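# Six arms lower a ring frame over a mast

## Task

Bring the ring frame down around the mast, which stands by itself, so the frame ends up resting flat on the low bars and the mast is still standing upright on its plate. Arm feet, in metres, with heading in degrees counter-clockwise from +x: arm1 x=-1.76 y=-0.37 z=+0.83 facing -15; arm2 x=-1.03 y=-1.32 z=+0.83 facing +71; arm3 x=+0.34 y=-1.74 z=+0.85 facing +131; arm4 x=+1.77 y=-0.22 z=+0.84 facing +160; arm5 x=+0.46 y=+1.67 z=+0.83 facing -115; arm6 x=-0.76 y=+1.47 z=+0.78 facing -58. Finish by releasing the frame and pulling every arm away. The result only counts if it stays that way with no robot holding it.

## Robot and tools

Robots: six identical i2rt Big YAM arms named arm1 to arm6. Each has six joints, a two-finger gripper and a wrist camera (armN_cam_wrist). One more camera, cam_high, is fixed in the room. With joints 1 and 6 at 0 and the hand level and pointing forward, the wrist camera sits on top of the hand looking toward the fingertips. Reach is about 1.0 m from the joint-1 axis. Joints move at different speeds, so the hand can sweep a wide path between postures.

Frame: a single scene frame, origin on the floor, +z up. The foot positions and headings are listed in the task. The hand point is midway between the fingertips. The hand's z axis runs along the fingers and its y axis is the direction the fingers open and close.

execute_actions: the argument actions is a list with exactly one action, or an empty list, which only returns state and images. An action is an object keyed by arm name (arm1 to arm6). Each arm takes only joints, an object of absolute targets keyed by joint name. These are targets to reach, not offsets. Units and limits: joint1_rad -2.879 to 2.879 (rotation about the foot, positive counter-clockwise seen from above, 0 points along the foot heading); joint2_rad 0 to 3.141 (shoulder, 0 means the upper arm points back roughly level, increasing lifts it up and then forward); joint3_rad 0 to 3.019 (elbow, 0 is fully folded, increasing opens it); joint4_rad -1.692 to 1.57 (hand pitch, positive tips the fingers up); joint5_rad -1.57 to 1.57 (hand sideways swing, positive goes to the arm's right); joint6_rad -2.094 to 2.094 (hand roll, positive is clockwise seen from behind the hand); gripper_m 0 to 0.093 (fingertip gap in metres; each pad grips with roughly 50 to 62 N, less on some grippers). Tolerances for counting a joint as done: ±0.045, 0.14, 0.09, 0.055, 0.03, 0.035 rad and 0.003 m. All motions in an action start together and may finish at different times. No action runs longer than 15 s. An unknown key or an out-of-range value rejects the whole call and nothing moves. Joints or arms left out may still be pushing toward earlier targets. The optional cameras list chooses which images come back: omitted, null or ["all"] gives all of them, [] gives none. The pictures line gives the order of the images.

wait: seconds from 0 to 10. It sends no new command and returns the same state and images as an empty action.

zoom_image: camera plus region [x0, y0, x1, y1] in pixels of that camera's latest full image, with (0,0) at the top-left and at most 504x504. It gives a closer look.

finished_scene: scene number (1 or 2). It ends the scene for good and reports whether the task succeeded, so call it only after the frame is resting and every arm has released it and moved away.

Result lines: joint_positions gives the current angles. joint_status says how each commanded motion ended. off_target means it stopped short and may still be pushing. contact_stop or time_out means the old target is dropped and the joint holds where it is, except that a joint that timed out can keep a nearby target (within 0.375, 0.375, 0.113, 0.225, 0.075, 0.3 rad for joints 1 to 6) and keep pushing; on_its_own will name it. not_followed, or the line "joint command not followed" with a cause, means the self/inter-arm collision check blocked those targets. The gripper target is still carried out, and the blocked targets may be retried on later actions. on_its_own describes what the call did not command, and "held at" is the held target, not the actual position. To relieve a joint that keeps pushing, command its reported position. A very small change in target may produce no motion. Joint torques are raw drive outputs with per-unit offsets, friction and noise, so treat them as rough. MOTOR HOT appears at 85 °C. At 100 °C an OVER-TEMPERATURE FAULT drops the arm, and its unfinished keys show limit_stop_at_motor_heat; resend the targets once it has cooled. Holding loads, even while you think, heats the motors.

Cameras: calibration (K, distortion, T_world_to_cam) is given per camera. Real poses can be off by a few degrees and millimetres. Wrist camera poses are derived from joint readings.

Cautions: a hard squeeze between two robots ends the run as a failure, and a hard collision may too. The collision check can react late and does not cover fingers, gripper housings or wrist cameras. Arms do not stop on contact and can push hard. Do not knock anything out of the work area or onto the floor, and do not tip the mast. Avoid drops, slips and slams. A loose object may be nudged briefly now and then. The simulation keeps running while you write replies and the arms hold their last commands during that time, so shorter robot motion time is better.

Each tool is called after "Emit:" by a JSON object that holds its "api" and its "payload", one argument or row to a line.

## Session

Emit:
{"api": "execute_actions", "payload": {
  "actions": []
}}

Scene clock: 0.00 s.
Joint torques (N m, as the arm reports them, + toward a larger angle): no reading
Motor temperatures (°C, as the motors report them): arm1=[25 25 27 29 27 24] | arm2=[26 25 24 27 26 24] | arm3=[27 28 23 23 24 27] | arm4=[27 26 26 27 27 24] | arm5=[25 28 27 27 24 26] | arm6=[24 25 25 27 25 24]
arm1.joint_positions: joint1_rad=+0.029 joint2_rad=+0.491 joint3_rad=+1.457 joint4_rad=-1.376 joint5_rad=+0.282 joint6_rad=-0.191 gripper_m=+0.094
arm1.joint_status: not commanded
arm1.hand: x=-1.6118 y=-0.4505 z=+1.4171 quat_wxyz=(-0.504, -0.090, -0.827, +0.230) (m; scene frame)
arm2.joint_positions: joint1_rad=-0.013 joint2_rad=+0.557 joint3_rad=+1.441 joint4_rad=-1.238 joint5_rad=+0.014 joint6_rad=-0.301 gripper_m=+0.094
arm2.joint_status: not commanded
arm2.hand: x=-0.9541 y=-1.1288 z=+1.4258 quat_wxyz=(-0.511, +0.562, -0.598, -0.254) (m; scene frame)
arm3.joint_positions: joint1_rad=-0.382 joint2_rad=+0.441 joint3_rad=+1.398 joint4_rad=-1.401 joint5_rad=-0.085 joint6_rad=-0.064 gripper_m=+0.094
arm3.joint_status: not commanded
arm3.hand: x=+0.2865 y=-1.6056 z=+1.4127 quat_wxyz=(-0.298, +0.712, -0.451, -0.449) (m; scene frame)
arm4.joint_positions: joint1_rad=-0.093 joint2_rad=+0.579 joint3_rad=+1.368 joint4_rad=-1.359 joint5_rad=-0.274 joint6_rad=-0.035 gripper_m=+0.094
arm4.joint_status: not commanded
arm4.hand: x=+1.5565 y=-0.1749 z=+1.3807 quat_wxyz=(+0.006, +0.865, -0.110, -0.490) (m; scene frame)
arm5.joint_positions: joint1_rad=-0.235 joint2_rad=+0.527 joint3_rad=+1.437 joint4_rad=-1.494 joint5_rad=-0.053 joint6_rad=+0.329 gripper_m=+0.094
arm5.joint_status: not commanded
arm5.hand: x=+0.3604 y=+1.5251 z=+1.3750 quat_wxyz=(-0.290, -0.843, -0.260, +0.370) (m; scene frame)
arm6.joint_positions: joint1_rad=+0.378 joint2_rad=+0.596 joint3_rad=+1.345 joint4_rad=-1.500 joint5_rad=+0.140 joint6_rad=+0.357 gripper_m=+0.095
arm6.joint_status: not commanded
arm6.hand: x=-0.6127 y=+1.3367 z=+1.2747 quat_wxyz=(-0.389, -0.457, -0.791, +0.121) (m; scene frame)
pictures: arm1_cam_wrist, arm2_cam_wrist, arm3_cam_wrist, arm4_cam_wrist, arm5_cam_wrist, arm6_cam_wrist, cam_high
Images, in order (width x height): arm1_cam_wrist 504x504, arm2_cam_wrist 504x504, arm3_cam_wrist 504x504, arm4_cam_wrist 504x504, arm5_cam_wrist 504x504, arm6_cam_wrist 504x504, cam_high 504x504.

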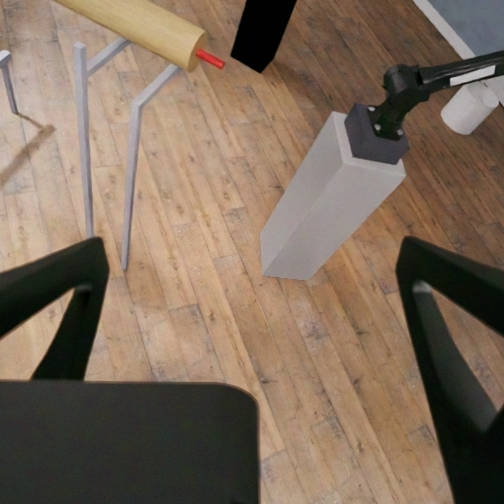

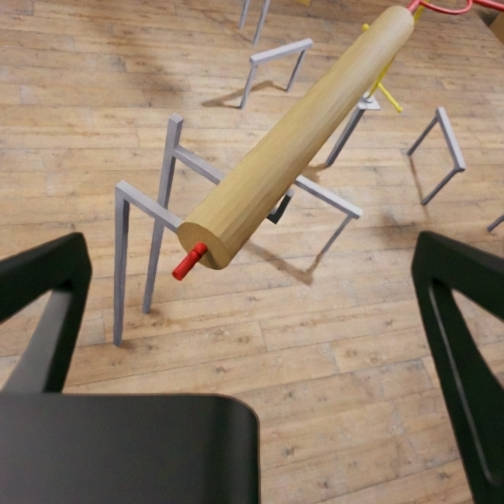

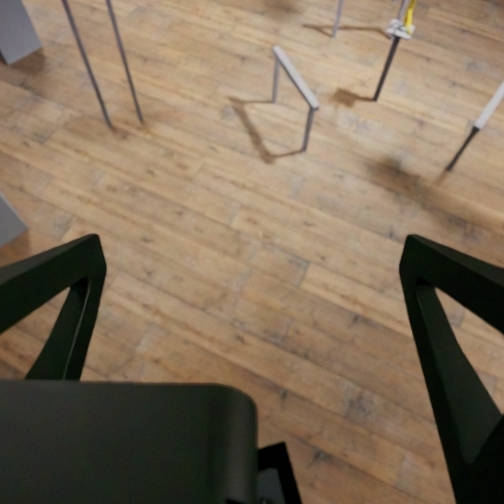

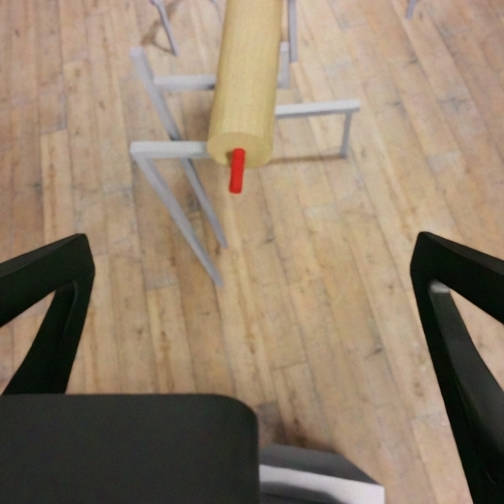

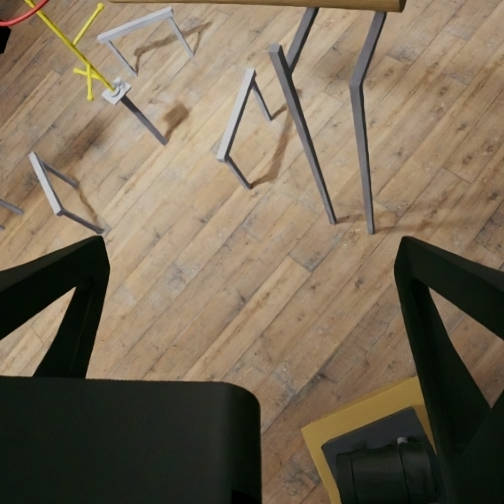

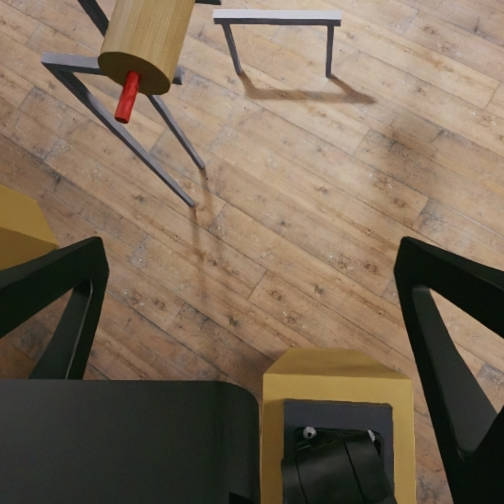

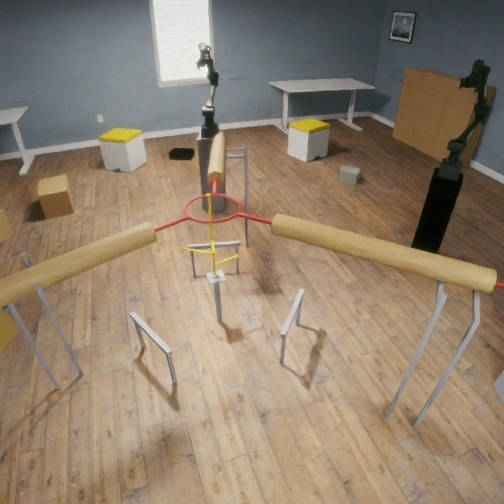

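Emit:
{"api": "zoom_image", "payload": {
  "camera": "cam_high",
  "region": [150,170,300,320]
}}

Emit:
{"api": "execute_actions", "payload": {
  "actions": [
    {"arm1":{"joints":{"joint1_rad":0.45,"joint2_rad":1.2,"joint3_rad":1.0,"joint4_rad":0.3,"joint5_rad":0,"joint6_rad":0}},"arm3":{"joints":{"joint1_rad":-0.5,"joint2_rad":1.5,"joint3_rad":1.0,"joint4_rad":0.7,"joint5_rad":0,"joint6_rad":0}},"arm5":{"joints":{"joint1_rad":0.17,"joint2_rad":1.6,"joint3_rad":1.8,"joint4_rad":-0.4,"joint5_rad":0,"joint6_rad":0}},"arm2":{"joints":{"joint2_rad":0.9,"joint4_rad":-1.0,"joint5_rad":0,"joint6_rad":0}},"arm4":{"joints":{"joint2_rad":0.9,"joint4_rad":-1.0,"joint5_rad":0,"joint6_rad":0}},"arm6":{"joints":{"joint1_rad":0.1,"joint2_rad":0.9,"joint4_rad":-1.0,"joint5_rad":0,"joint6_rad":0}}}
  ]
}}

Region (150, 170, 300, 320) of cam_high's 504x504 image, scaled by 3.360, with more detail than that image has.

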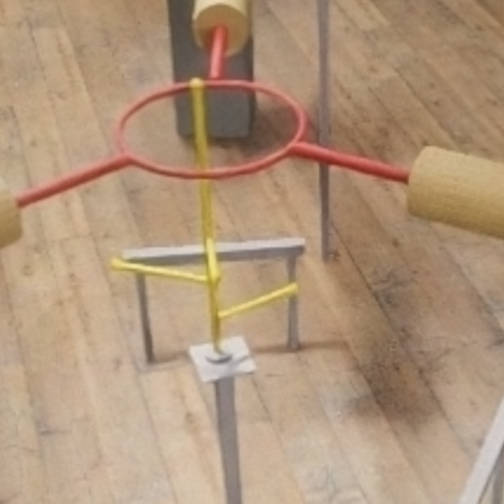

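Scene clock: 7.30 s.
Joint torques (N m, as the arm reports them, + toward a larger angle): arm1=[  1.41 -11.35  13.24   2.33  -0.06   0.07] | arm2=[-0.99 -4.85 10.39  2.29 -0.1   0.07] | arm3=[ -0.37 -12.27  11.71   2.47  -0.05   0.13] | arm4=[-2.04 -3.68 11.7   2.58  0.13  0.08] | arm5=[  2.17 -21.84  12.74   2.63   0.06  -0.17] | arm6=[-1.77 -4.76  9.72  2.99 -0.16 -0.24]
Motor temperatures (°C, as the motors report them): arm1=[25 25 28 29 27 24] | arm2=[26 25 26 27 26 24] | arm3=[27 28 25 23 24 27] | arm4=[27 26 29 27 27 24] | arm5=[25 28 28 27 24 26] | arm6=[24 25 27 27 25 24]
arm1.joint_positions: joint1_rad=+0.451 joint2_rad=+1.210 joint3_rad=+0.960 joint4_rad=+0.271 joint5_rad=+0.002 joint6_rad=-0.008 gripper_m=+0.094
arm1.joint_status: all done
arm1.hand: x=-1.1972 y=-0.2604 z=+1.2451 quat_wxyz=(-0.709, +0.071, -0.698, -0.064) (m; scene frame)
arm2.joint_positions: joint1_rad=-0.013 joint2_rad=+0.895 joint3_rad=+1.440 joint4_rad=-1.027 joint5_rad=+0.003 joint6_rad=-0.016 gripper_m=+0.094
arm2.joint_status: all done
arm2.hand: x=-0.8977 y=-0.9647 z=+1.3791 quat_wxyz=(-0.423, +0.495, -0.699, -0.297) (m; scene frame)
arm3.joint_positions: joint1_rad=-0.493 joint2_rad=+1.505 joint3_rad=+0.981 joint4_rad=+0.681 joint5_rad=-0.002 joint6_rad=-0.013 gripper_m=+0.094
arm3.joint_status: all done
arm3.hand: x=+0.2110 y=-1.1177 z=+1.2157 quat_wxyz=(-0.481, +0.506, -0.403, -0.592) (m; scene frame)
arm4.joint_positions: joint1_rad=-0.093 joint2_rad=+0.898 joint3_rad=+1.368 joint4_rad=-1.022 joint5_rad=-0.004 joint6_rad=-0.013 gripper_m=+0.094
arm4.joint_status: all done
arm4.hand: x=+1.4161 y=-0.0586 z=+1.3569 quat_wxyz=(-0.107, +0.854, -0.183, -0.475) (m; scene frame)
arm5.joint_positions: joint1_rad=+0.162 joint2_rad=+1.623 joint3_rad=+1.768 joint4_rad=-0.426 joint5_rad=-0.003 joint6_rad=+0.009 gripper_m=+0.094
arm5.joint_status: all done
arm5.hand: x=+0.2622 y=+0.9659 z=+1.3164 quat_wxyz=(-0.365, -0.642, -0.481, +0.473) (m; scene frame)
arm6.joint_positions: joint1_rad=+0.108 joint2_rad=+0.902 joint3_rad=+1.345 joint4_rad=-1.021 joint5_rad=+0.003 joint6_rad=+0.012 gripper_m=+0.095
arm6.joint_status: all done
arm6.hand: x=-0.5214 y=+1.1699 z=+1.2828 quat_wxyz=(-0.433, -0.387, -0.787, +0.209) (m; scene frame)
pictures: arm1_cam_wrist, arm2_cam_wrist, arm3_cam_wrist, arm4_cam_wrist, arm5_cam_wrist, arm6_cam_wrist, cam_high
camera_calibration (this result's frames):
arm1_cam_wrist: T_world_to_cam=[[0.196557, -0.980476, 0.00566091, -0.0216842], [-0.551812, -0.115391, -0.825947, 0.347805], [0.810475, 0.159222, -0.563719, 1.83927], [0, 0, 0, 1]] pos_world=[-1.2945, -0.27398, 1.32422]
arm2_cam_wrist: T_world_to_cam=[[0.942218, -0.334987, 0.00299186, 0.515107], [-0.299975, -0.847647, -0.437619, -0.477882], [0.149133, 0.411435, -0.899156, 1.89667], [0, 0, 0, 1]] pos_world=[-0.91155, -1.01288, 1.49473]
arm3_cam_wrist: T_world_to_cam=[[0.973628, 0.22809, 0.00491427, 0.0414859], [0.110069, -0.450756, -0.885835, 0.551502], [-0.199835, 0.863015, -0.463974, 1.69216], [0, 0, 0, 1]] pos_world=[0.237059, -1.22123, 1.27345]
arm4_cam_wrist: T_world_to_cam=[[0.416575, 0.909099, 0.00216882, -0.537465], [0.840132, -0.384058, -0.382985, -0.68715], [-0.347338, 0.161364, -0.923752, 1.87963], [0, 0, 0, 1]] pos_world=[1.45406, -0.0786007, 1.47431]
arm5_cam_wrist: T_world_to_cam=[[-0.961902, 0.272753, -0.0187375, 0.0159531], [0.228767, 0.765461, -0.601444, -0.00847803], [-0.149703, -0.582816, -0.798695, 1.78062], [0, 0, 0, 1]] pos_world=[0.283848, 1.03991, 1.41737]
arm6_cam_wrist: T_world_to_cam=[[-0.786896, -0.617071, -0.00411722, 0.312351], [-0.570313, 0.729786, -0.377035, -0.662425], [0.235662, -0.294339, -0.92619, 1.78047], [0, 0, 0, 1]] pos_world=[-0.551592, 1.20023, 1.40059]
Images, in order (width x height): arm1_cam_wrist 504x504, arm2_cam_wrist 504x504, arm3_cam_wrist 504x504, arm4_cam_wrist 504x504, arm5_cam_wrist 504x504, arm6_cam_wrist 504x504, cam_high 504x504.

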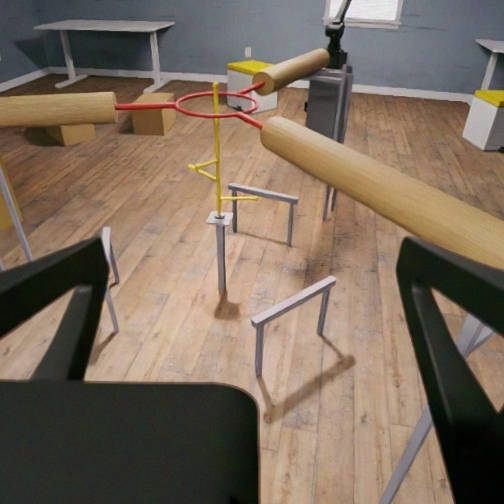

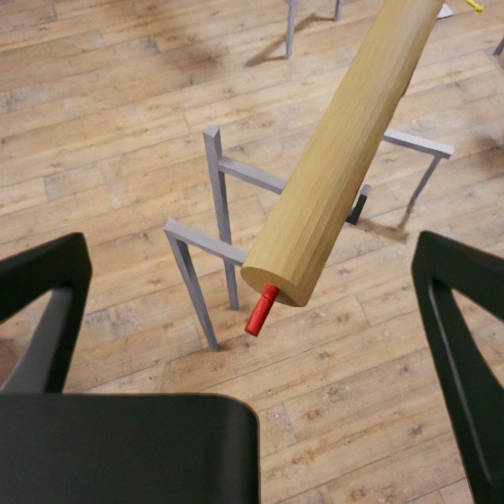

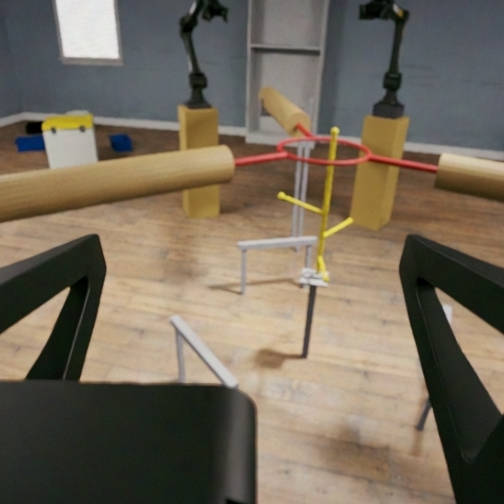

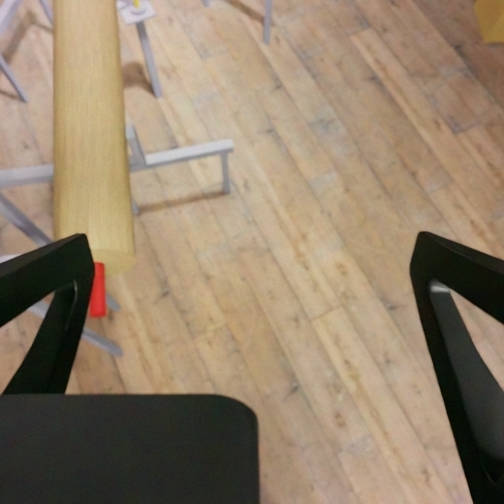

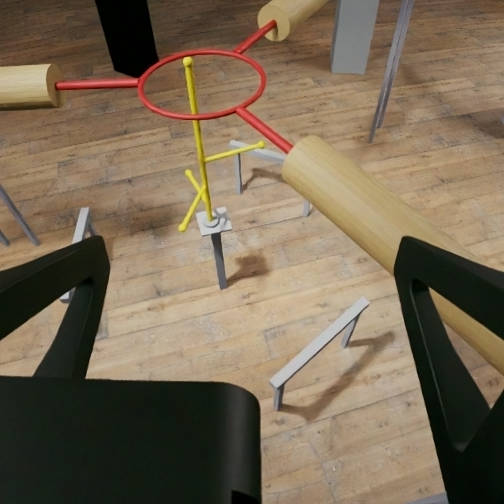

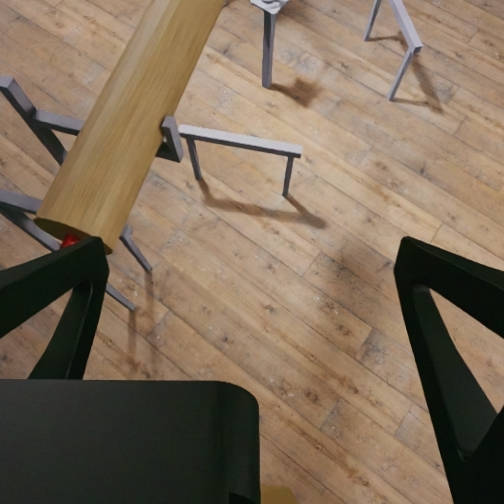

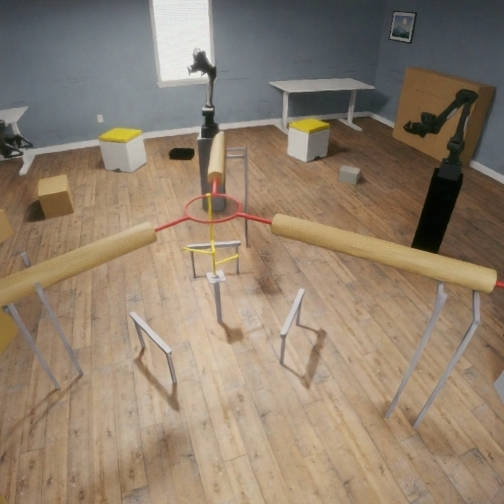

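Emit:
{"api": "execute_actions", "payload": {
  "actions": [
    {"arm1":{"joints":{"joint2_rad":2.2,"joint3_rad":1.4,"joint4_rad":-0.77}},"arm3":{"joints":{"joint2_rad":2.5,"joint3_rad":1.4,"joint4_rad":-0.47}},"arm5":{"joints":{"joint1_rad":0.5,"joint2_rad":2.0,"joint3_rad":1.1,"joint4_rad":-0.67}},"arm2":{"joints":{"joint1_rad":-0.045,"joint2_rad":1.7,"joint3_rad":1.6,"joint4_rad":-1.45,"joint6_rad":0.42}},"arm4":{"joints":{"joint1_rad":0.29,"joint2_rad":1.8,"joint3_rad":1.75,"joint4_rad":-1.5,"joint6_rad":0.25}},"arm6":{"joints":{"joint1_rad":0.55,"joint2_rad":1.85,"joint3_rad":1.95,"joint4_rad":-1.65,"joint6_rad":0.76}}}
  ],
  "cameras": ["arm2_cam_wrist","arm4_cam_wrist","arm6_cam_wrist"]
}}

Scene clock: 38.40 s.
Joint torques (N m, as the arm reports them, + toward a larger angle): arm1=[  1.43 -21.69   8.63  -0.67  -0.06   0.07] | arm2=[ -2.17 -19.54   9.92  -0.52  -0.05   0.08] | arm3=[ -0.45 -17.74   6.1   -0.05  -0.05   0.12] | arm4=[ -2.51 -20.39  11.26  -0.4    0.04   0.08] | arm5=[  1.66 -20.86   5.86   0.65  -0.02  -0.16] | arm6=[ -1.48 -23.31  11.02   0.24  -0.02   0.08]
Motor temperatures (°C, as the motors report them): arm1=[25 26 36 29 27 24] | arm2=[26 25 30 27 26 24] | arm3=[27 29 29 24 24 27] | arm4=[27 26 32 28 27 24] | arm5=[25 30 32 27 24 26] | arm6=[24 26 32 27 25 24]
arm1.joint_positions: joint1_rad=+0.451 joint2_rad=+2.215 joint3_rad=+1.370 joint4_rad=-0.754 joint5_rad=+0.002 joint6_rad=-0.008 gripper_m=+0.094
arm1.joint_status: all done
arm1.hand: x=-1.2179 y=-0.2665 z=+0.6870 quat_wxyz=(+0.017, +0.101, -0.995, +0.005) (m; scene frame)
arm2.joint_positions: joint1_rad=-0.031 joint2_rad=+1.710 joint3_rad=+1.571 joint4_rad=-1.436 joint5_rad=+0.003 joint6_rad=+0.404 gripper_m=+0.094
arm2.joint_status: all done
arm2.hand: x=-0.8476 y=-0.8385 z=+1.0239 quat_wxyz=(+0.006, +0.392, -0.920, -0.001) (m; scene frame)
arm3.joint_positions: joint1_rad=-0.493 joint2_rad=+2.514 joint3_rad=+1.383 joint4_rad=-0.463 joint5_rad=-0.002 joint6_rad=-0.013 gripper_m=+0.094
arm3.joint_status: all done
arm3.hand: x=+0.2319 y=-1.2239 z=+0.5616 quat_wxyz=(+0.007, +0.783, -0.622, +0.004) (m; scene frame)
arm4.joint_positions: joint1_rad=+0.295 joint2_rad=+1.817 joint3_rad=+1.724 joint4_rad=-1.489 joint5_rad=-0.001 joint6_rad=+0.237 gripper_m=+0.094
arm4.joint_status: all done
arm4.hand: x=+1.2121 y=-0.1956 z=+1.0438 quat_wxyz=(+0.001, +0.990, -0.143, +0.006) (m; scene frame)
arm5.joint_positions: joint1_rad=+0.503 joint2_rad=+2.014 joint3_rad=+1.089 joint4_rad=-0.677 joint5_rad=-0.001 joint6_rad=+0.006 gripper_m=+0.094
arm5.joint_status: all done
arm5.hand: x=+0.4936 y=+1.1999 z=+0.7204 quat_wxyz=(+0.011, -0.685, -0.728, -0.016) (m; scene frame)
arm6.joint_positions: joint1_rad=+0.553 joint2_rad=+1.871 joint3_rad=+1.902 joint4_rad=-1.639 joint5_rad=+0.001 joint6_rad=+0.747 gripper_m=+0.095
arm6.joint_status: all done
arm6.hand: x=-0.2503 y=+1.2223 z=+1.0225 quat_wxyz=(+0.014, -0.566, -0.824, +0.006) (m; scene frame)
pictures: arm2_cam_wrist, arm4_cam_wrist, arm6_cam_wrist
camera_calibration (this result's frames):
arm2_cam_wrist: T_world_to_cam=[[0.720298, -0.693643, -0.00552481, 0.031084], [-0.552734, -0.57875, 0.599611, -1.56216], [-0.419113, -0.428845, -0.800273, 0.230393], [0, 0, 0, 1]] pos_world=[-0.789288, -0.783737, 1.12124]
arm4_cam_wrist: T_world_to_cam=[[0.289133, 0.957289, -0.000621245, -0.1604], [0.769611, -0.232062, 0.59485, -1.59377], [0.569299, -0.172469, -0.803837, 0.240105], [0, 0, 0, 1]] pos_world=[1.13627, -0.174895, 1.14096]
arm6_cam_wrist: T_world_to_cam=[[-0.931968, -0.361836, 0.0225971, 0.181272], [-0.279558, 0.756936, 0.590673, -1.59406], [-0.230831, 0.544171, -0.806594, 0.226971], [0, 0, 0, 1]] pos_world=[-0.2243, 1.14868, 1.12055]
Images, in order (width x height): arm2_cam_wrist 504x504, arm4_cam_wrist 504x504, arm6_cam_wrist 504x504.

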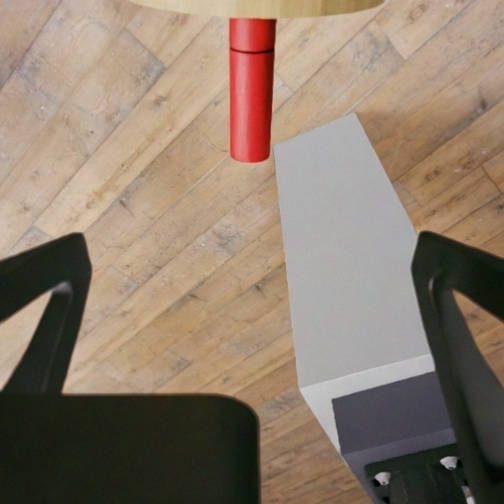

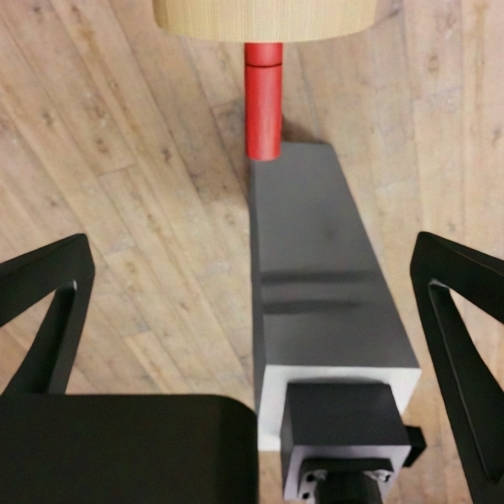

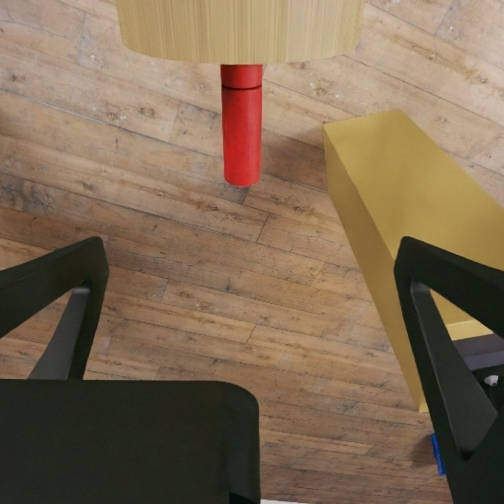

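Emit:
{"api": "execute_actions", "payload": {
  "actions": [
    {"arm1":{"joints":{"joint1_rad":0.52,"joint2_rad":1.5,"joint3_rad":0.9,"joint4_rad":0.9}},"arm3":{"joints":{"joint1_rad":-0.63,"joint2_rad":1.5,"joint3_rad":0.9,"joint4_rad":0.9}},"arm5":{"joints":{"joint1_rad":0.27,"joint2_rad":2.0,"joint3_rad":2.4,"joint4_rad":-0.8}},"arm2":{"joints":{"joint2_rad":1.80,"joint3_rad":1.36,"joint4_rad":-1.1}},"arm4":{"joints":{"joint1_rad":0.28,"joint2_rad":1.917,"joint3_rad":1.51,"joint4_rad":-1.13}},"arm6":{"joints":{"joint2_rad":1.885,"joint3_rad":1.63,"joint4_rad":-1.28}}}
  ]
}}

Scene clock: 50.23 s.
Joint torques (N m, as the arm reports them, + toward a larger angle): arm1=[  0.97 -12.92   8.98   2.16  -0.04   0.06] | arm2=[ -1.76 -20.44   7.83   0.55  -0.06   0.08] | arm3=[  0.67 -10.82   9.67   2.31  -0.14   0.1 ] | arm4=[ -2.4  -22.06  10.2    0.57   0.03   0.08] | arm5=[  2.22 -26.04  13.85   1.45   0.    -0.16] | arm6=[ -1.22 -21.05   7.65   1.16  -0.01   0.08]
Motor temperatures (°C, as the motors report them): arm1=[25 27 34 29 27 24] | arm2=[26 26 30 27 26 24] | arm3=[27 31 27 24 24 27] | arm4=[27 28 33 27 27 24] | arm5=[25 30 30 27 24 26] | arm6=[24 27 33 27 25 24]
arm1.joint_positions: joint1_rad=+0.527 joint2_rad=+1.493 joint3_rad=+0.897 joint4_rad=+0.872 joint5_rad=+0.002 joint6_rad=-0.008 gripper_m=+0.094
arm1.joint_status: all done
arm1.hand: x=-1.1638 y=-0.2064 z=+1.1915 quat_wxyz=(-0.789, +0.084, -0.600, -0.103) (m; scene frame)
arm2.joint_positions: joint1_rad=-0.033 joint2_rad=+1.816 joint3_rad=+1.352 joint4_rad=-1.116 joint5_rad=+0.003 joint6_rad=+0.404 gripper_m=+0.094
arm2.joint_status: all done
arm2.hand: x=-0.8483 y=-0.8387 z=+0.8912 quat_wxyz=(+0.007, +0.391, -0.920, +0.001) (m; scene frame)
arm3.joint_positions: joint1_rad=-0.637 joint2_rad=+1.493 joint3_rad=+0.898 joint4_rad=+0.882 joint5_rad=+0.001 joint6_rad=-0.012 gripper_m=+0.094
arm3.joint_status: all done
arm3.hand: x=+0.3039 y=-1.1306 z=+1.2242 quat_wxyz=(-0.550, +0.437, -0.405, -0.585) (m; scene frame)
arm4.joint_positions: joint1_rad=+0.285 joint2_rad=+1.938 joint3_rad=+1.487 joint4_rad=-1.142 joint5_rad=-0.001 joint6_rad=+0.237 gripper_m=+0.094
arm4.joint_status: all done
arm4.hand: x=+1.2108 y=-0.1902 z=+0.8909 quat_wxyz=(+0.000, +0.989, -0.148, +0.012) (m; scene frame)
arm5.joint_positions: joint1_rad=+0.262 joint2_rad=+2.013 joint3_rad=+2.348 joint4_rad=-0.794 joint5_rad=-0.001 joint6_rad=+0.006 gripper_m=+0.094
arm5.joint_status: all done
arm5.hand: x=+0.3154 y=+0.8488 z=+1.2845 quat_wxyz=(-0.341, -0.654, -0.545, +0.399) (m; scene frame)
arm6.joint_positions: joint1_rad=+0.553 joint2_rad=+1.882 joint3_rad=+1.626 joint4_rad=-1.293 joint5_rad=+0.001 joint6_rad=+0.748 gripper_m=+0.095
arm6.joint_status: all done
arm6.hand: x=-0.2447 y=+1.2187 z=+0.9116 quat_wxyz=(-0.015, -0.567, -0.824, +0.002) (m; scene frame)
pictures: arm1_cam_wrist, arm2_cam_wrist, arm3_cam_wrist, arm4_cam_wrist, arm5_cam_wrist, arm6_cam_wrist, cam_high
camera_calibration (this result's frames):
arm1_cam_wrist: T_world_to_cam=[[0.270649, -0.962663, 0.00542468, 0.115232], [-0.322882, -0.0960827, -0.941549, 0.736324], [0.906916, 0.253077, -0.336831, 1.6347], [0, 0, 0, 1]] pos_world=[-1.27598, -0.232028, 1.24328]
arm2_cam_wrist: T_world_to_cam=[[0.719018, -0.694985, -0.00286031, 0.0261265], [-0.553159, -0.57477, 0.603038, -1.48323], [-0.420746, -0.432013, -0.797708, 0.1175], [0, 0, 0, 1]] pos_world=[-0.789808, -0.783594, 0.988246]
arm3_cam_wrist: T_world_to_cam=[[0.99652, 0.0832841, 0.00355405, -0.215079], [0.0320809, -0.343809, -0.938492, 0.752084], [-0.0769395, 0.935339, -0.345284, 1.62491], [0, 0, 0, 1]] pos_world=[0.315223, -1.24336, 1.26765]
arm4_cam_wrist: T_world_to_cam=[[0.298588, 0.95438, 0.00224128, -0.179843], [0.76019, -0.239252, 0.604044, -1.49874], [0.577023, -0.178656, -0.796948, 0.10219], [0, 0, 0, 1]] pos_world=[1.13406, -0.168682, 0.987148]
arm5_cam_wrist: T_world_to_cam=[[-0.984051, 0.177163, -0.0160308, 0.183144], [0.165211, 0.876802, -0.45158, -0.217097], [-0.0659473, -0.447026, -0.892087, 1.67321], [0, 0, 0, 1]] pos_world=[0.326433, 0.905872, 1.39755]
arm6_cam_wrist: T_world_to_cam=[[-0.932258, -0.361409, -0.0166559, 0.222923], [-0.309105, 0.771726, 0.555781, -1.51768], [-0.188011, 0.52328, -0.831162, 0.199095], [0, 0, 0, 1]] pos_world=[-0.22387, 1.14762, 1.01269]
Images, in order (width x height): arm1_cam_wrist 504x504, arm2_cam_wrist 504x504, arm3_cam_wrist 504x504, arm4_cam_wrist 504x504, arm5_cam_wrist 504x504, arm6_cam_wrist 504x504, cam_high 504x504.

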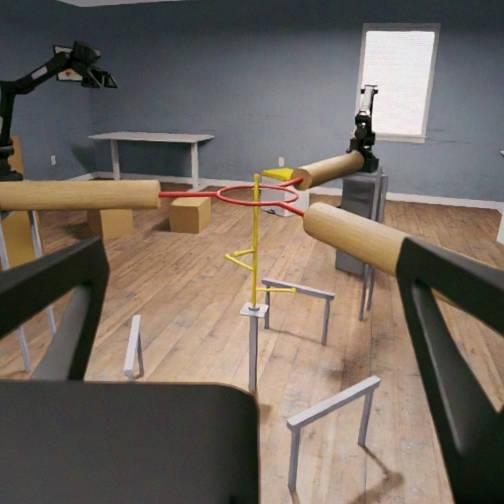

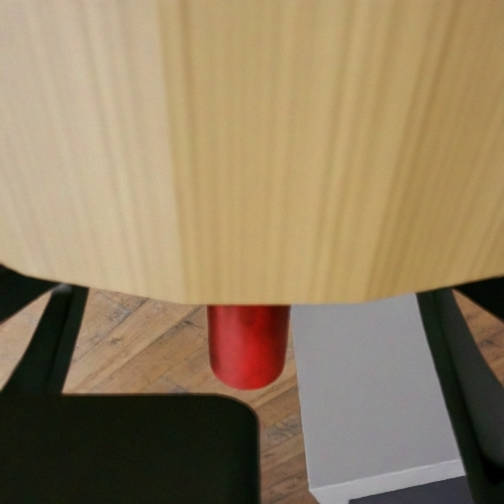

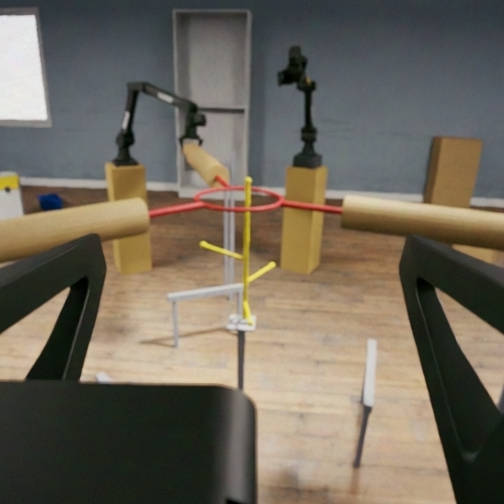

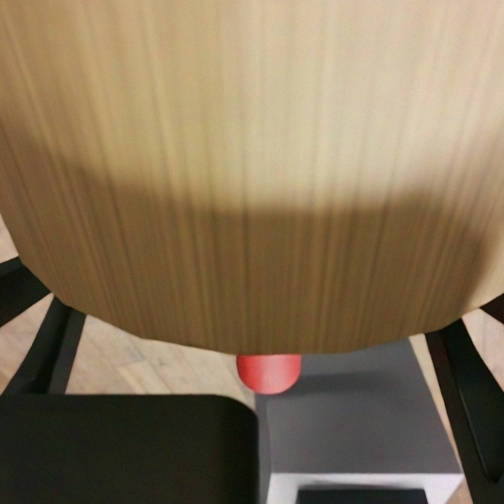

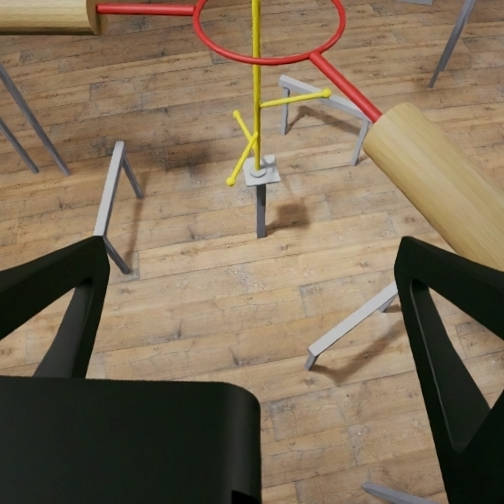

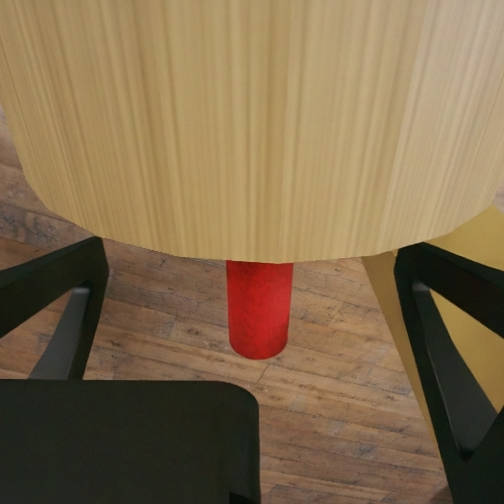

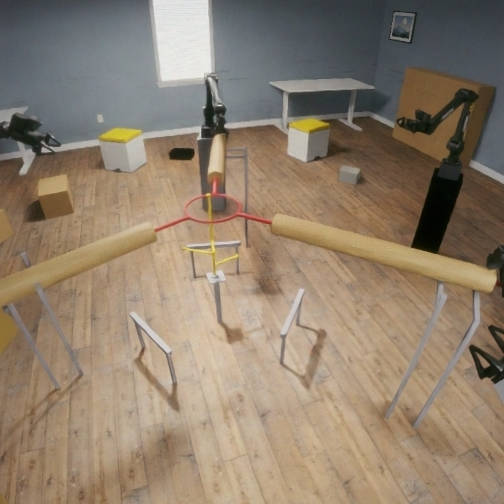

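Emit:
{"api": "execute_actions", "payload": {
  "actions": [
    {"arm6":{"joints":{"joint3_rad":1.59}},"arm5":{"joints":{"joint4_rad":-0.55}}}
  ],
  "cameras": []
}}

Emit:
{"api": "execute_actions", "payload": {
  "actions": [
    {"arm2":{"joints":{"gripper_m":0}},"arm4":{"joints":{"gripper_m":0}},"arm6":{"joints":{"gripper_m":0}}}
  ],
  "cameras": []
}}

Emit:
{"api": "execute_actions", "payload": {
  "actions": [
    {"arm2":{"joints":{"joint2_rad":1.74,"joint3_rad":1.5,"joint4_rad":-1.28}},"arm4":{"joints":{"joint2_rad":1.85,"joint3_rad":1.64,"joint4_rad":-1.31}},"arm6":{"joints":{"joint2_rad":1.84,"joint3_rad":1.77,"joint4_rad":-1.46}}}
  ],
  "cameras": ["arm1_cam_wrist","arm3_cam_wrist","arm5_cam_wrist","cam_high"]
}}

Scene clock: 56.00 s.
Joint torques (N m, as the arm reports them, + toward a larger angle): arm1=[  1.02 -12.86   8.96   2.19  -0.04   0.06] | arm2=[ -1.81 -20.29   7.81   0.53  -0.08   0.07] | arm3=[  0.77 -10.66   9.73   2.35  -0.13   0.1 ] | arm4=[ -2.4  -21.98  10.23   0.61   0.05   0.08] | arm5=[  2.38 -26.67  13.98   2.61   0.    -0.15] | arm6=[ -1.48 -20.75   7.3    1.07   0.     0.07]
Motor temperatures (°C, as the motors report them): arm1=[25 27 34 29 27 24] | arm2=[26 26 30 27 26 24] | arm3=[27 30 28 24 24 27] | arm4=[27 28 32 27 27 24] | arm5=[25 30 32 27 24 26] | arm6=[24 27 32 27 25 24]
arm1.joint_positions: joint1_rad=+0.527 joint2_rad=+1.493 joint3_rad=+0.897 joint4_rad=+0.872 joint5_rad=+0.002 joint6_rad=-0.008 gripper_m=+0.094
arm1.joint_status: not commanded
arm1.hand: x=-1.1638 y=-0.2064 z=+1.1915 quat_wxyz=(-0.789, +0.084, -0.600, -0.103) (m; scene frame)
arm2.joint_positions: joint1_rad=-0.033 joint2_rad=+1.816 joint3_rad=+1.352 joint4_rad=-1.116 joint5_rad=+0.003 joint6_rad=+0.404 gripper_m=+0.094
arm2.joint_status: not commanded
arm2.hand: x=-0.8483 y=-0.8387 z=+0.8912 quat_wxyz=(+0.007, +0.391, -0.920, +0.001) (m; scene frame)
arm3.joint_positions: joint1_rad=-0.637 joint2_rad=+1.493 joint3_rad=+0.898 joint4_rad=+0.882 joint5_rad=+0.001 joint6_rad=-0.012 gripper_m=+0.094
arm3.joint_status: not commanded
arm3.hand: x=+0.3039 y=-1.1306 z=+1.2242 quat_wxyz=(-0.550, +0.437, -0.405, -0.585) (m; scene frame)
arm4.joint_positions: joint1_rad=+0.285 joint2_rad=+1.938 joint3_rad=+1.487 joint4_rad=-1.142 joint5_rad=-0.001 joint6_rad=+0.237 gripper_m=+0.094
arm4.joint_status: not commanded
arm4.hand: x=+1.2108 y=-0.1902 z=+0.8909 quat_wxyz=(+0.000, +0.989, -0.148, +0.012) (m; scene frame)
arm5.joint_positions: joint1_rad=+0.262 joint2_rad=+2.013 joint3_rad=+2.348 joint4_rad=-0.577 joint5_rad=-0.001 joint6_rad=+0.006 gripper_m=+0.094
arm5.joint_status: all done
arm5.hand: x=+0.3119 y=+0.8305 z=+1.3342 quat_wxyz=(-0.398, -0.607, -0.505, +0.467) (m; scene frame)
arm6.joint_positions: joint1_rad=+0.553 joint2_rad=+1.882 joint3_rad=+1.589 joint4_rad=-1.290 joint5_rad=+0.001 joint6_rad=+0.748 gripper_m=+0.095
arm6.joint_status: all done
arm6.hand: x=-0.2556 y=+1.2240 z=+0.8978 quat_wxyz=(+0.002, -0.567, -0.824, +0.004) (m; scene frame)
pictures: none
No camera images: the call's "cameras" was empty. Leave "cameras" out to get every camera's image.

Scene clock: 56.73 s.
Joint torques (N m, as the arm reports them, + toward a larger angle): arm1=[  0.98 -12.81   8.96   2.18  -0.03   0.07] | arm2=[ -1.8  -20.5    7.83   0.56   0.    -0.04] | arm3=[  0.72 -10.82   9.72   2.4   -0.14   0.12] | arm4=[ -2.02 -21.84  10.25   0.53  -0.23   0.11] | arm5=[  2.14 -26.38  14.07   2.72  -0.01  -0.16] | arm6=[ -1.28 -20.79   7.26   0.68   0.23   0.06]
Motor temperatures (°C, as the motors report them): arm1=[25 27 34 29 27 24] | arm2=[26 27 30 27 26 24] | arm3=[27 30 28 24 24 27] | arm4=[27 28 32 27 27 24] | arm5=[25 31 32 27 24 26] | arm6=[24 27 32 27 25 24]
arm1.joint_positions: joint1_rad=+0.527 joint2_rad=+1.493 joint3_rad=+0.897 joint4_rad=+0.872 joint5_rad=+0.002 joint6_rad=-0.008 gripper_m=+0.094
arm1.joint_status: not commanded
arm1.hand: x=-1.1638 y=-0.2064 z=+1.1915 quat_wxyz=(-0.789, +0.084, -0.600, -0.103) (m; scene frame)
arm2.joint_positions: joint1_rad=-0.033 joint2_rad=+1.816 joint3_rad=+1.351 joint4_rad=-1.116 joint5_rad=+0.001 joint6_rad=+0.415 gripper_m=+0.017
arm2.joint_status: gripper_m off_target (ended at +0.017, target +0.000)
arm2.hand: x=-0.8487 y=-0.8388 z=+0.8911 quat_wxyz=(+0.008, +0.386, -0.923, +0.000) (m; scene frame)
arm3.joint_positions: joint1_rad=-0.637 joint2_rad=+1.493 joint3_rad=+0.898 joint4_rad=+0.882 joint5_rad=+0.001 joint6_rad=-0.012 gripper_m=+0.094
arm3.joint_status: not commanded
arm3.hand: x=+0.3039 y=-1.1306 z=+1.2242 quat_wxyz=(-0.550, +0.437, -0.405, -0.585) (m; scene frame)
arm4.joint_positions: joint1_rad=+0.281 joint2_rad=+1.938 joint3_rad=+1.487 joint4_rad=-1.140 joint5_rad=+0.006 joint6_rad=+0.235 gripper_m=+0.019
arm4.joint_status: gripper_m off_target (ended at +0.019, target +0.000)
arm4.hand: x=+1.2105 y=-0.1870 z=+0.8909 quat_wxyz=(-0.003, +0.989, -0.149, +0.011) (m; scene frame)
arm5.joint_positions: joint1_rad=+0.262 joint2_rad=+2.013 joint3_rad=+2.348 joint4_rad=-0.577 joint5_rad=-0.001 joint6_rad=+0.006 gripper_m=+0.094
arm5.joint_status: not commanded
arm5.hand: x=+0.3119 y=+0.8305 z=+1.3342 quat_wxyz=(-0.398, -0.607, -0.505, +0.467) (m; scene frame)
arm6.joint_positions: joint1_rad=+0.553 joint2_rad=+1.882 joint3_rad=+1.589 joint4_rad=-1.280 joint5_rad=-0.004 joint6_rad=+0.749 gripper_m=+0.018
arm6.joint_status: gripper_m off_target (ended at +0.018, target +0.000)
arm6.hand: x=-0.2526 y=+1.2241 z=+0.8976 quat_wxyz=(-0.002, -0.567, -0.824, +0.001) (m; scene frame)
pictures: none
No camera images: the call's "cameras" was empty. Leave "cameras" out to get every camera's image.

Scene clock: 57.73 s.
Joint torques (N m, as the arm reports them, + toward a larger angle): arm1=[  0.98 -12.94   8.93   2.16  -0.03   0.07] | arm2=[ -1.82 -21.93  12.45  -0.88  -0.07  -0.03] | arm3=[  0.56 -10.82   9.75   2.34  -0.14   0.12] | arm4=[ -2.15 -22.33  14.45  -0.5   -0.17   0.12] | arm5=[  2.38 -26.52  13.97   2.63   0.    -0.14] | arm6=[ -1.34 -25.04  12.14  -0.14   0.08   0.04]
Motor temperatures (°C, as the motors report them): arm1=[25 27 34 29 27 24] | arm2=[26 27 30 27 26 24] | arm3=[27 30 28 24 24 27] | arm4=[27 29 33 27 27 24] | arm5=[25 31 32 27 24 26] | arm6=[24 27 32 27 25 24]
arm1.joint_positions: joint1_rad=+0.527 joint2_rad=+1.493 joint3_rad=+0.897 joint4_rad=+0.872 joint5_rad=+0.002 joint6_rad=-0.008 gripper_m=+0.094
arm1.joint_status: not commanded
arm1.hand: x=-1.1638 y=-0.2064 z=+1.1915 quat_wxyz=(-0.789, +0.084, -0.600, -0.103) (m; scene frame)
arm2.joint_positions: joint1_rad=-0.033 joint2_rad=+1.773 joint3_rad=+1.430 joint4_rad=-1.259 joint5_rad=+0.003 joint6_rad=+0.416 gripper_m=+0.017
arm2.joint_status: all done
arm2.hand: x=-0.8484 y=-0.8412 z=+0.9404 quat_wxyz=(+0.015, +0.385, -0.923, +0.009) (m; scene frame)
arm3.joint_positions: joint1_rad=-0.637 joint2_rad=+1.493 joint3_rad=+0.898 joint4_rad=+0.882 joint5_rad=+0.001 joint6_rad=-0.012 gripper_m=+0.094
arm3.joint_status: not commanded
arm3.hand: x=+0.3039 y=-1.1306 z=+1.2242 quat_wxyz=(-0.550, +0.437, -0.405, -0.585) (m; scene frame)
arm4.joint_positions: joint1_rad=+0.282 joint2_rad=+1.881 joint3_rad=+1.576 joint4_rad=-1.298 joint5_rad=+0.004 joint6_rad=+0.232 gripper_m=+0.019
arm4.joint_status: all done
arm4.hand: x=+1.2116 y=-0.1879 z=+0.9541 quat_wxyz=(-0.003, +0.989, -0.147, +0.016) (m; scene frame)
arm5.joint_positions: joint1_rad=+0.262 joint2_rad=+2.013 joint3_rad=+2.348 joint4_rad=-0.577 joint5_rad=-0.001 joint6_rad=+0.006 gripper_m=+0.094
arm5.joint_status: not commanded
arm5.hand: x=+0.3119 y=+0.8305 z=+1.3342 quat_wxyz=(-0.398, -0.607, -0.505, +0.467) (m; scene frame)
arm6.joint_positions: joint1_rad=+0.553 joint2_rad=+1.881 joint3_rad=+1.706 joint4_rad=-1.441 joint5_rad=-0.001 joint6_rad=+0.750 gripper_m=+0.018
arm6.joint_status: all done
arm6.hand: x=-0.2534 y=+1.2242 z=+0.9422 quat_wxyz=(+0.018, -0.567, -0.823, +0.006) (m; scene frame)
pictures: arm1_cam_wrist, arm3_cam_wrist, arm5_cam_wrist, cam_high
camera_calibration (this result's frames):
arm1_cam_wrist: T_world_to_cam=[[0.270649, -0.962663, 0.00542468, 0.115232], [-0.322882, -0.0960827, -0.941549, 0.736324], [0.906916, 0.253077, -0.336831, 1.6347], [0, 0, 0, 1]] pos_world=[-1.27598, -0.232028, 1.24328]
arm3_cam_wrist: T_world_to_cam=[[0.99652, 0.0832841, 0.00355405, -0.215079], [0.0320809, -0.343809, -0.938492, 0.752084], [-0.0769395, 0.935339, -0.345284, 1.62491], [0, 0, 0, 1]] pos_world=[0.315223, -1.24336, 1.26765]
arm5_cam_wrist: T_world_to_cam=[[-0.984436, 0.174945, -0.0167003, 0.186576], [0.145911, 0.760673, -0.632524, 0.165868], [-0.0979536, -0.625116, -0.774361, 1.70993], [0, 0, 0, 1]] pos_world=[0.326964, 0.910091, 1.43213]
Images, in order (width x height): arm1_cam_wrist 504x504, arm3_cam_wrist 504x504, arm5_cam_wrist 504x504, cam_high 504x504.

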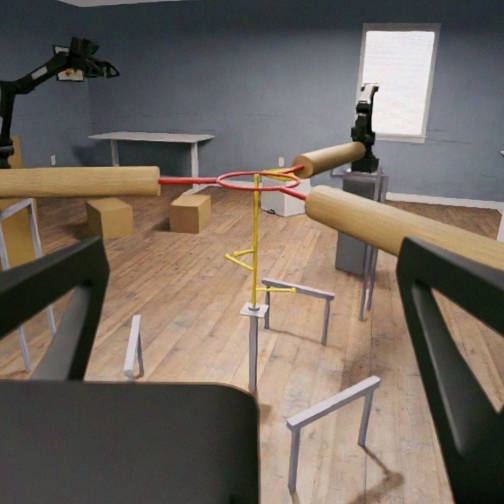

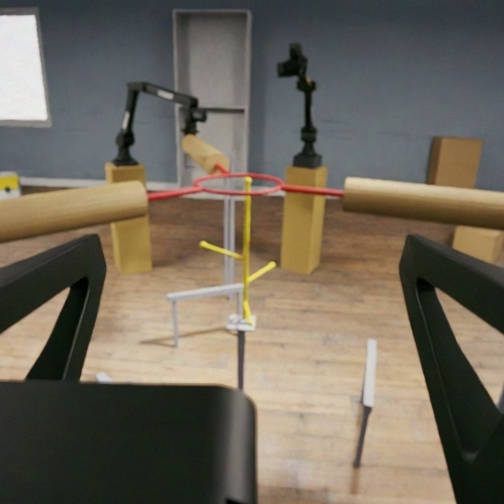

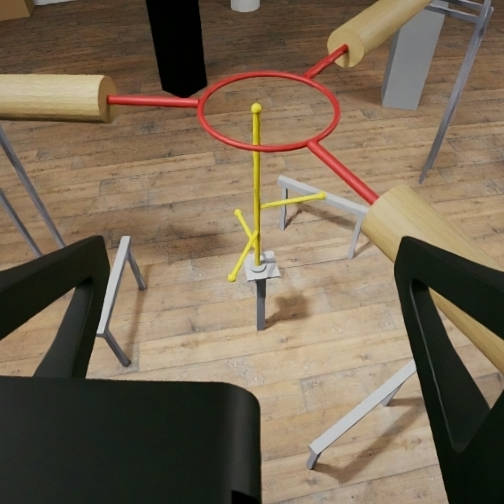

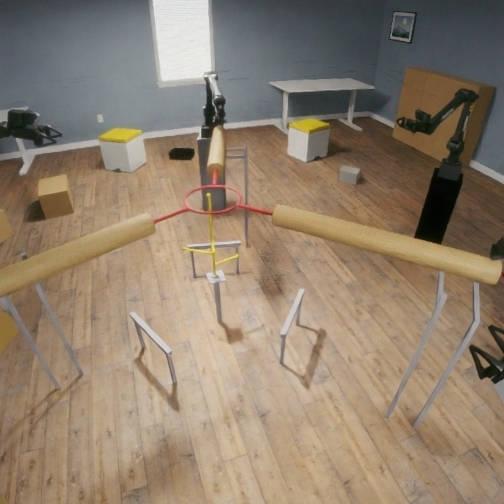

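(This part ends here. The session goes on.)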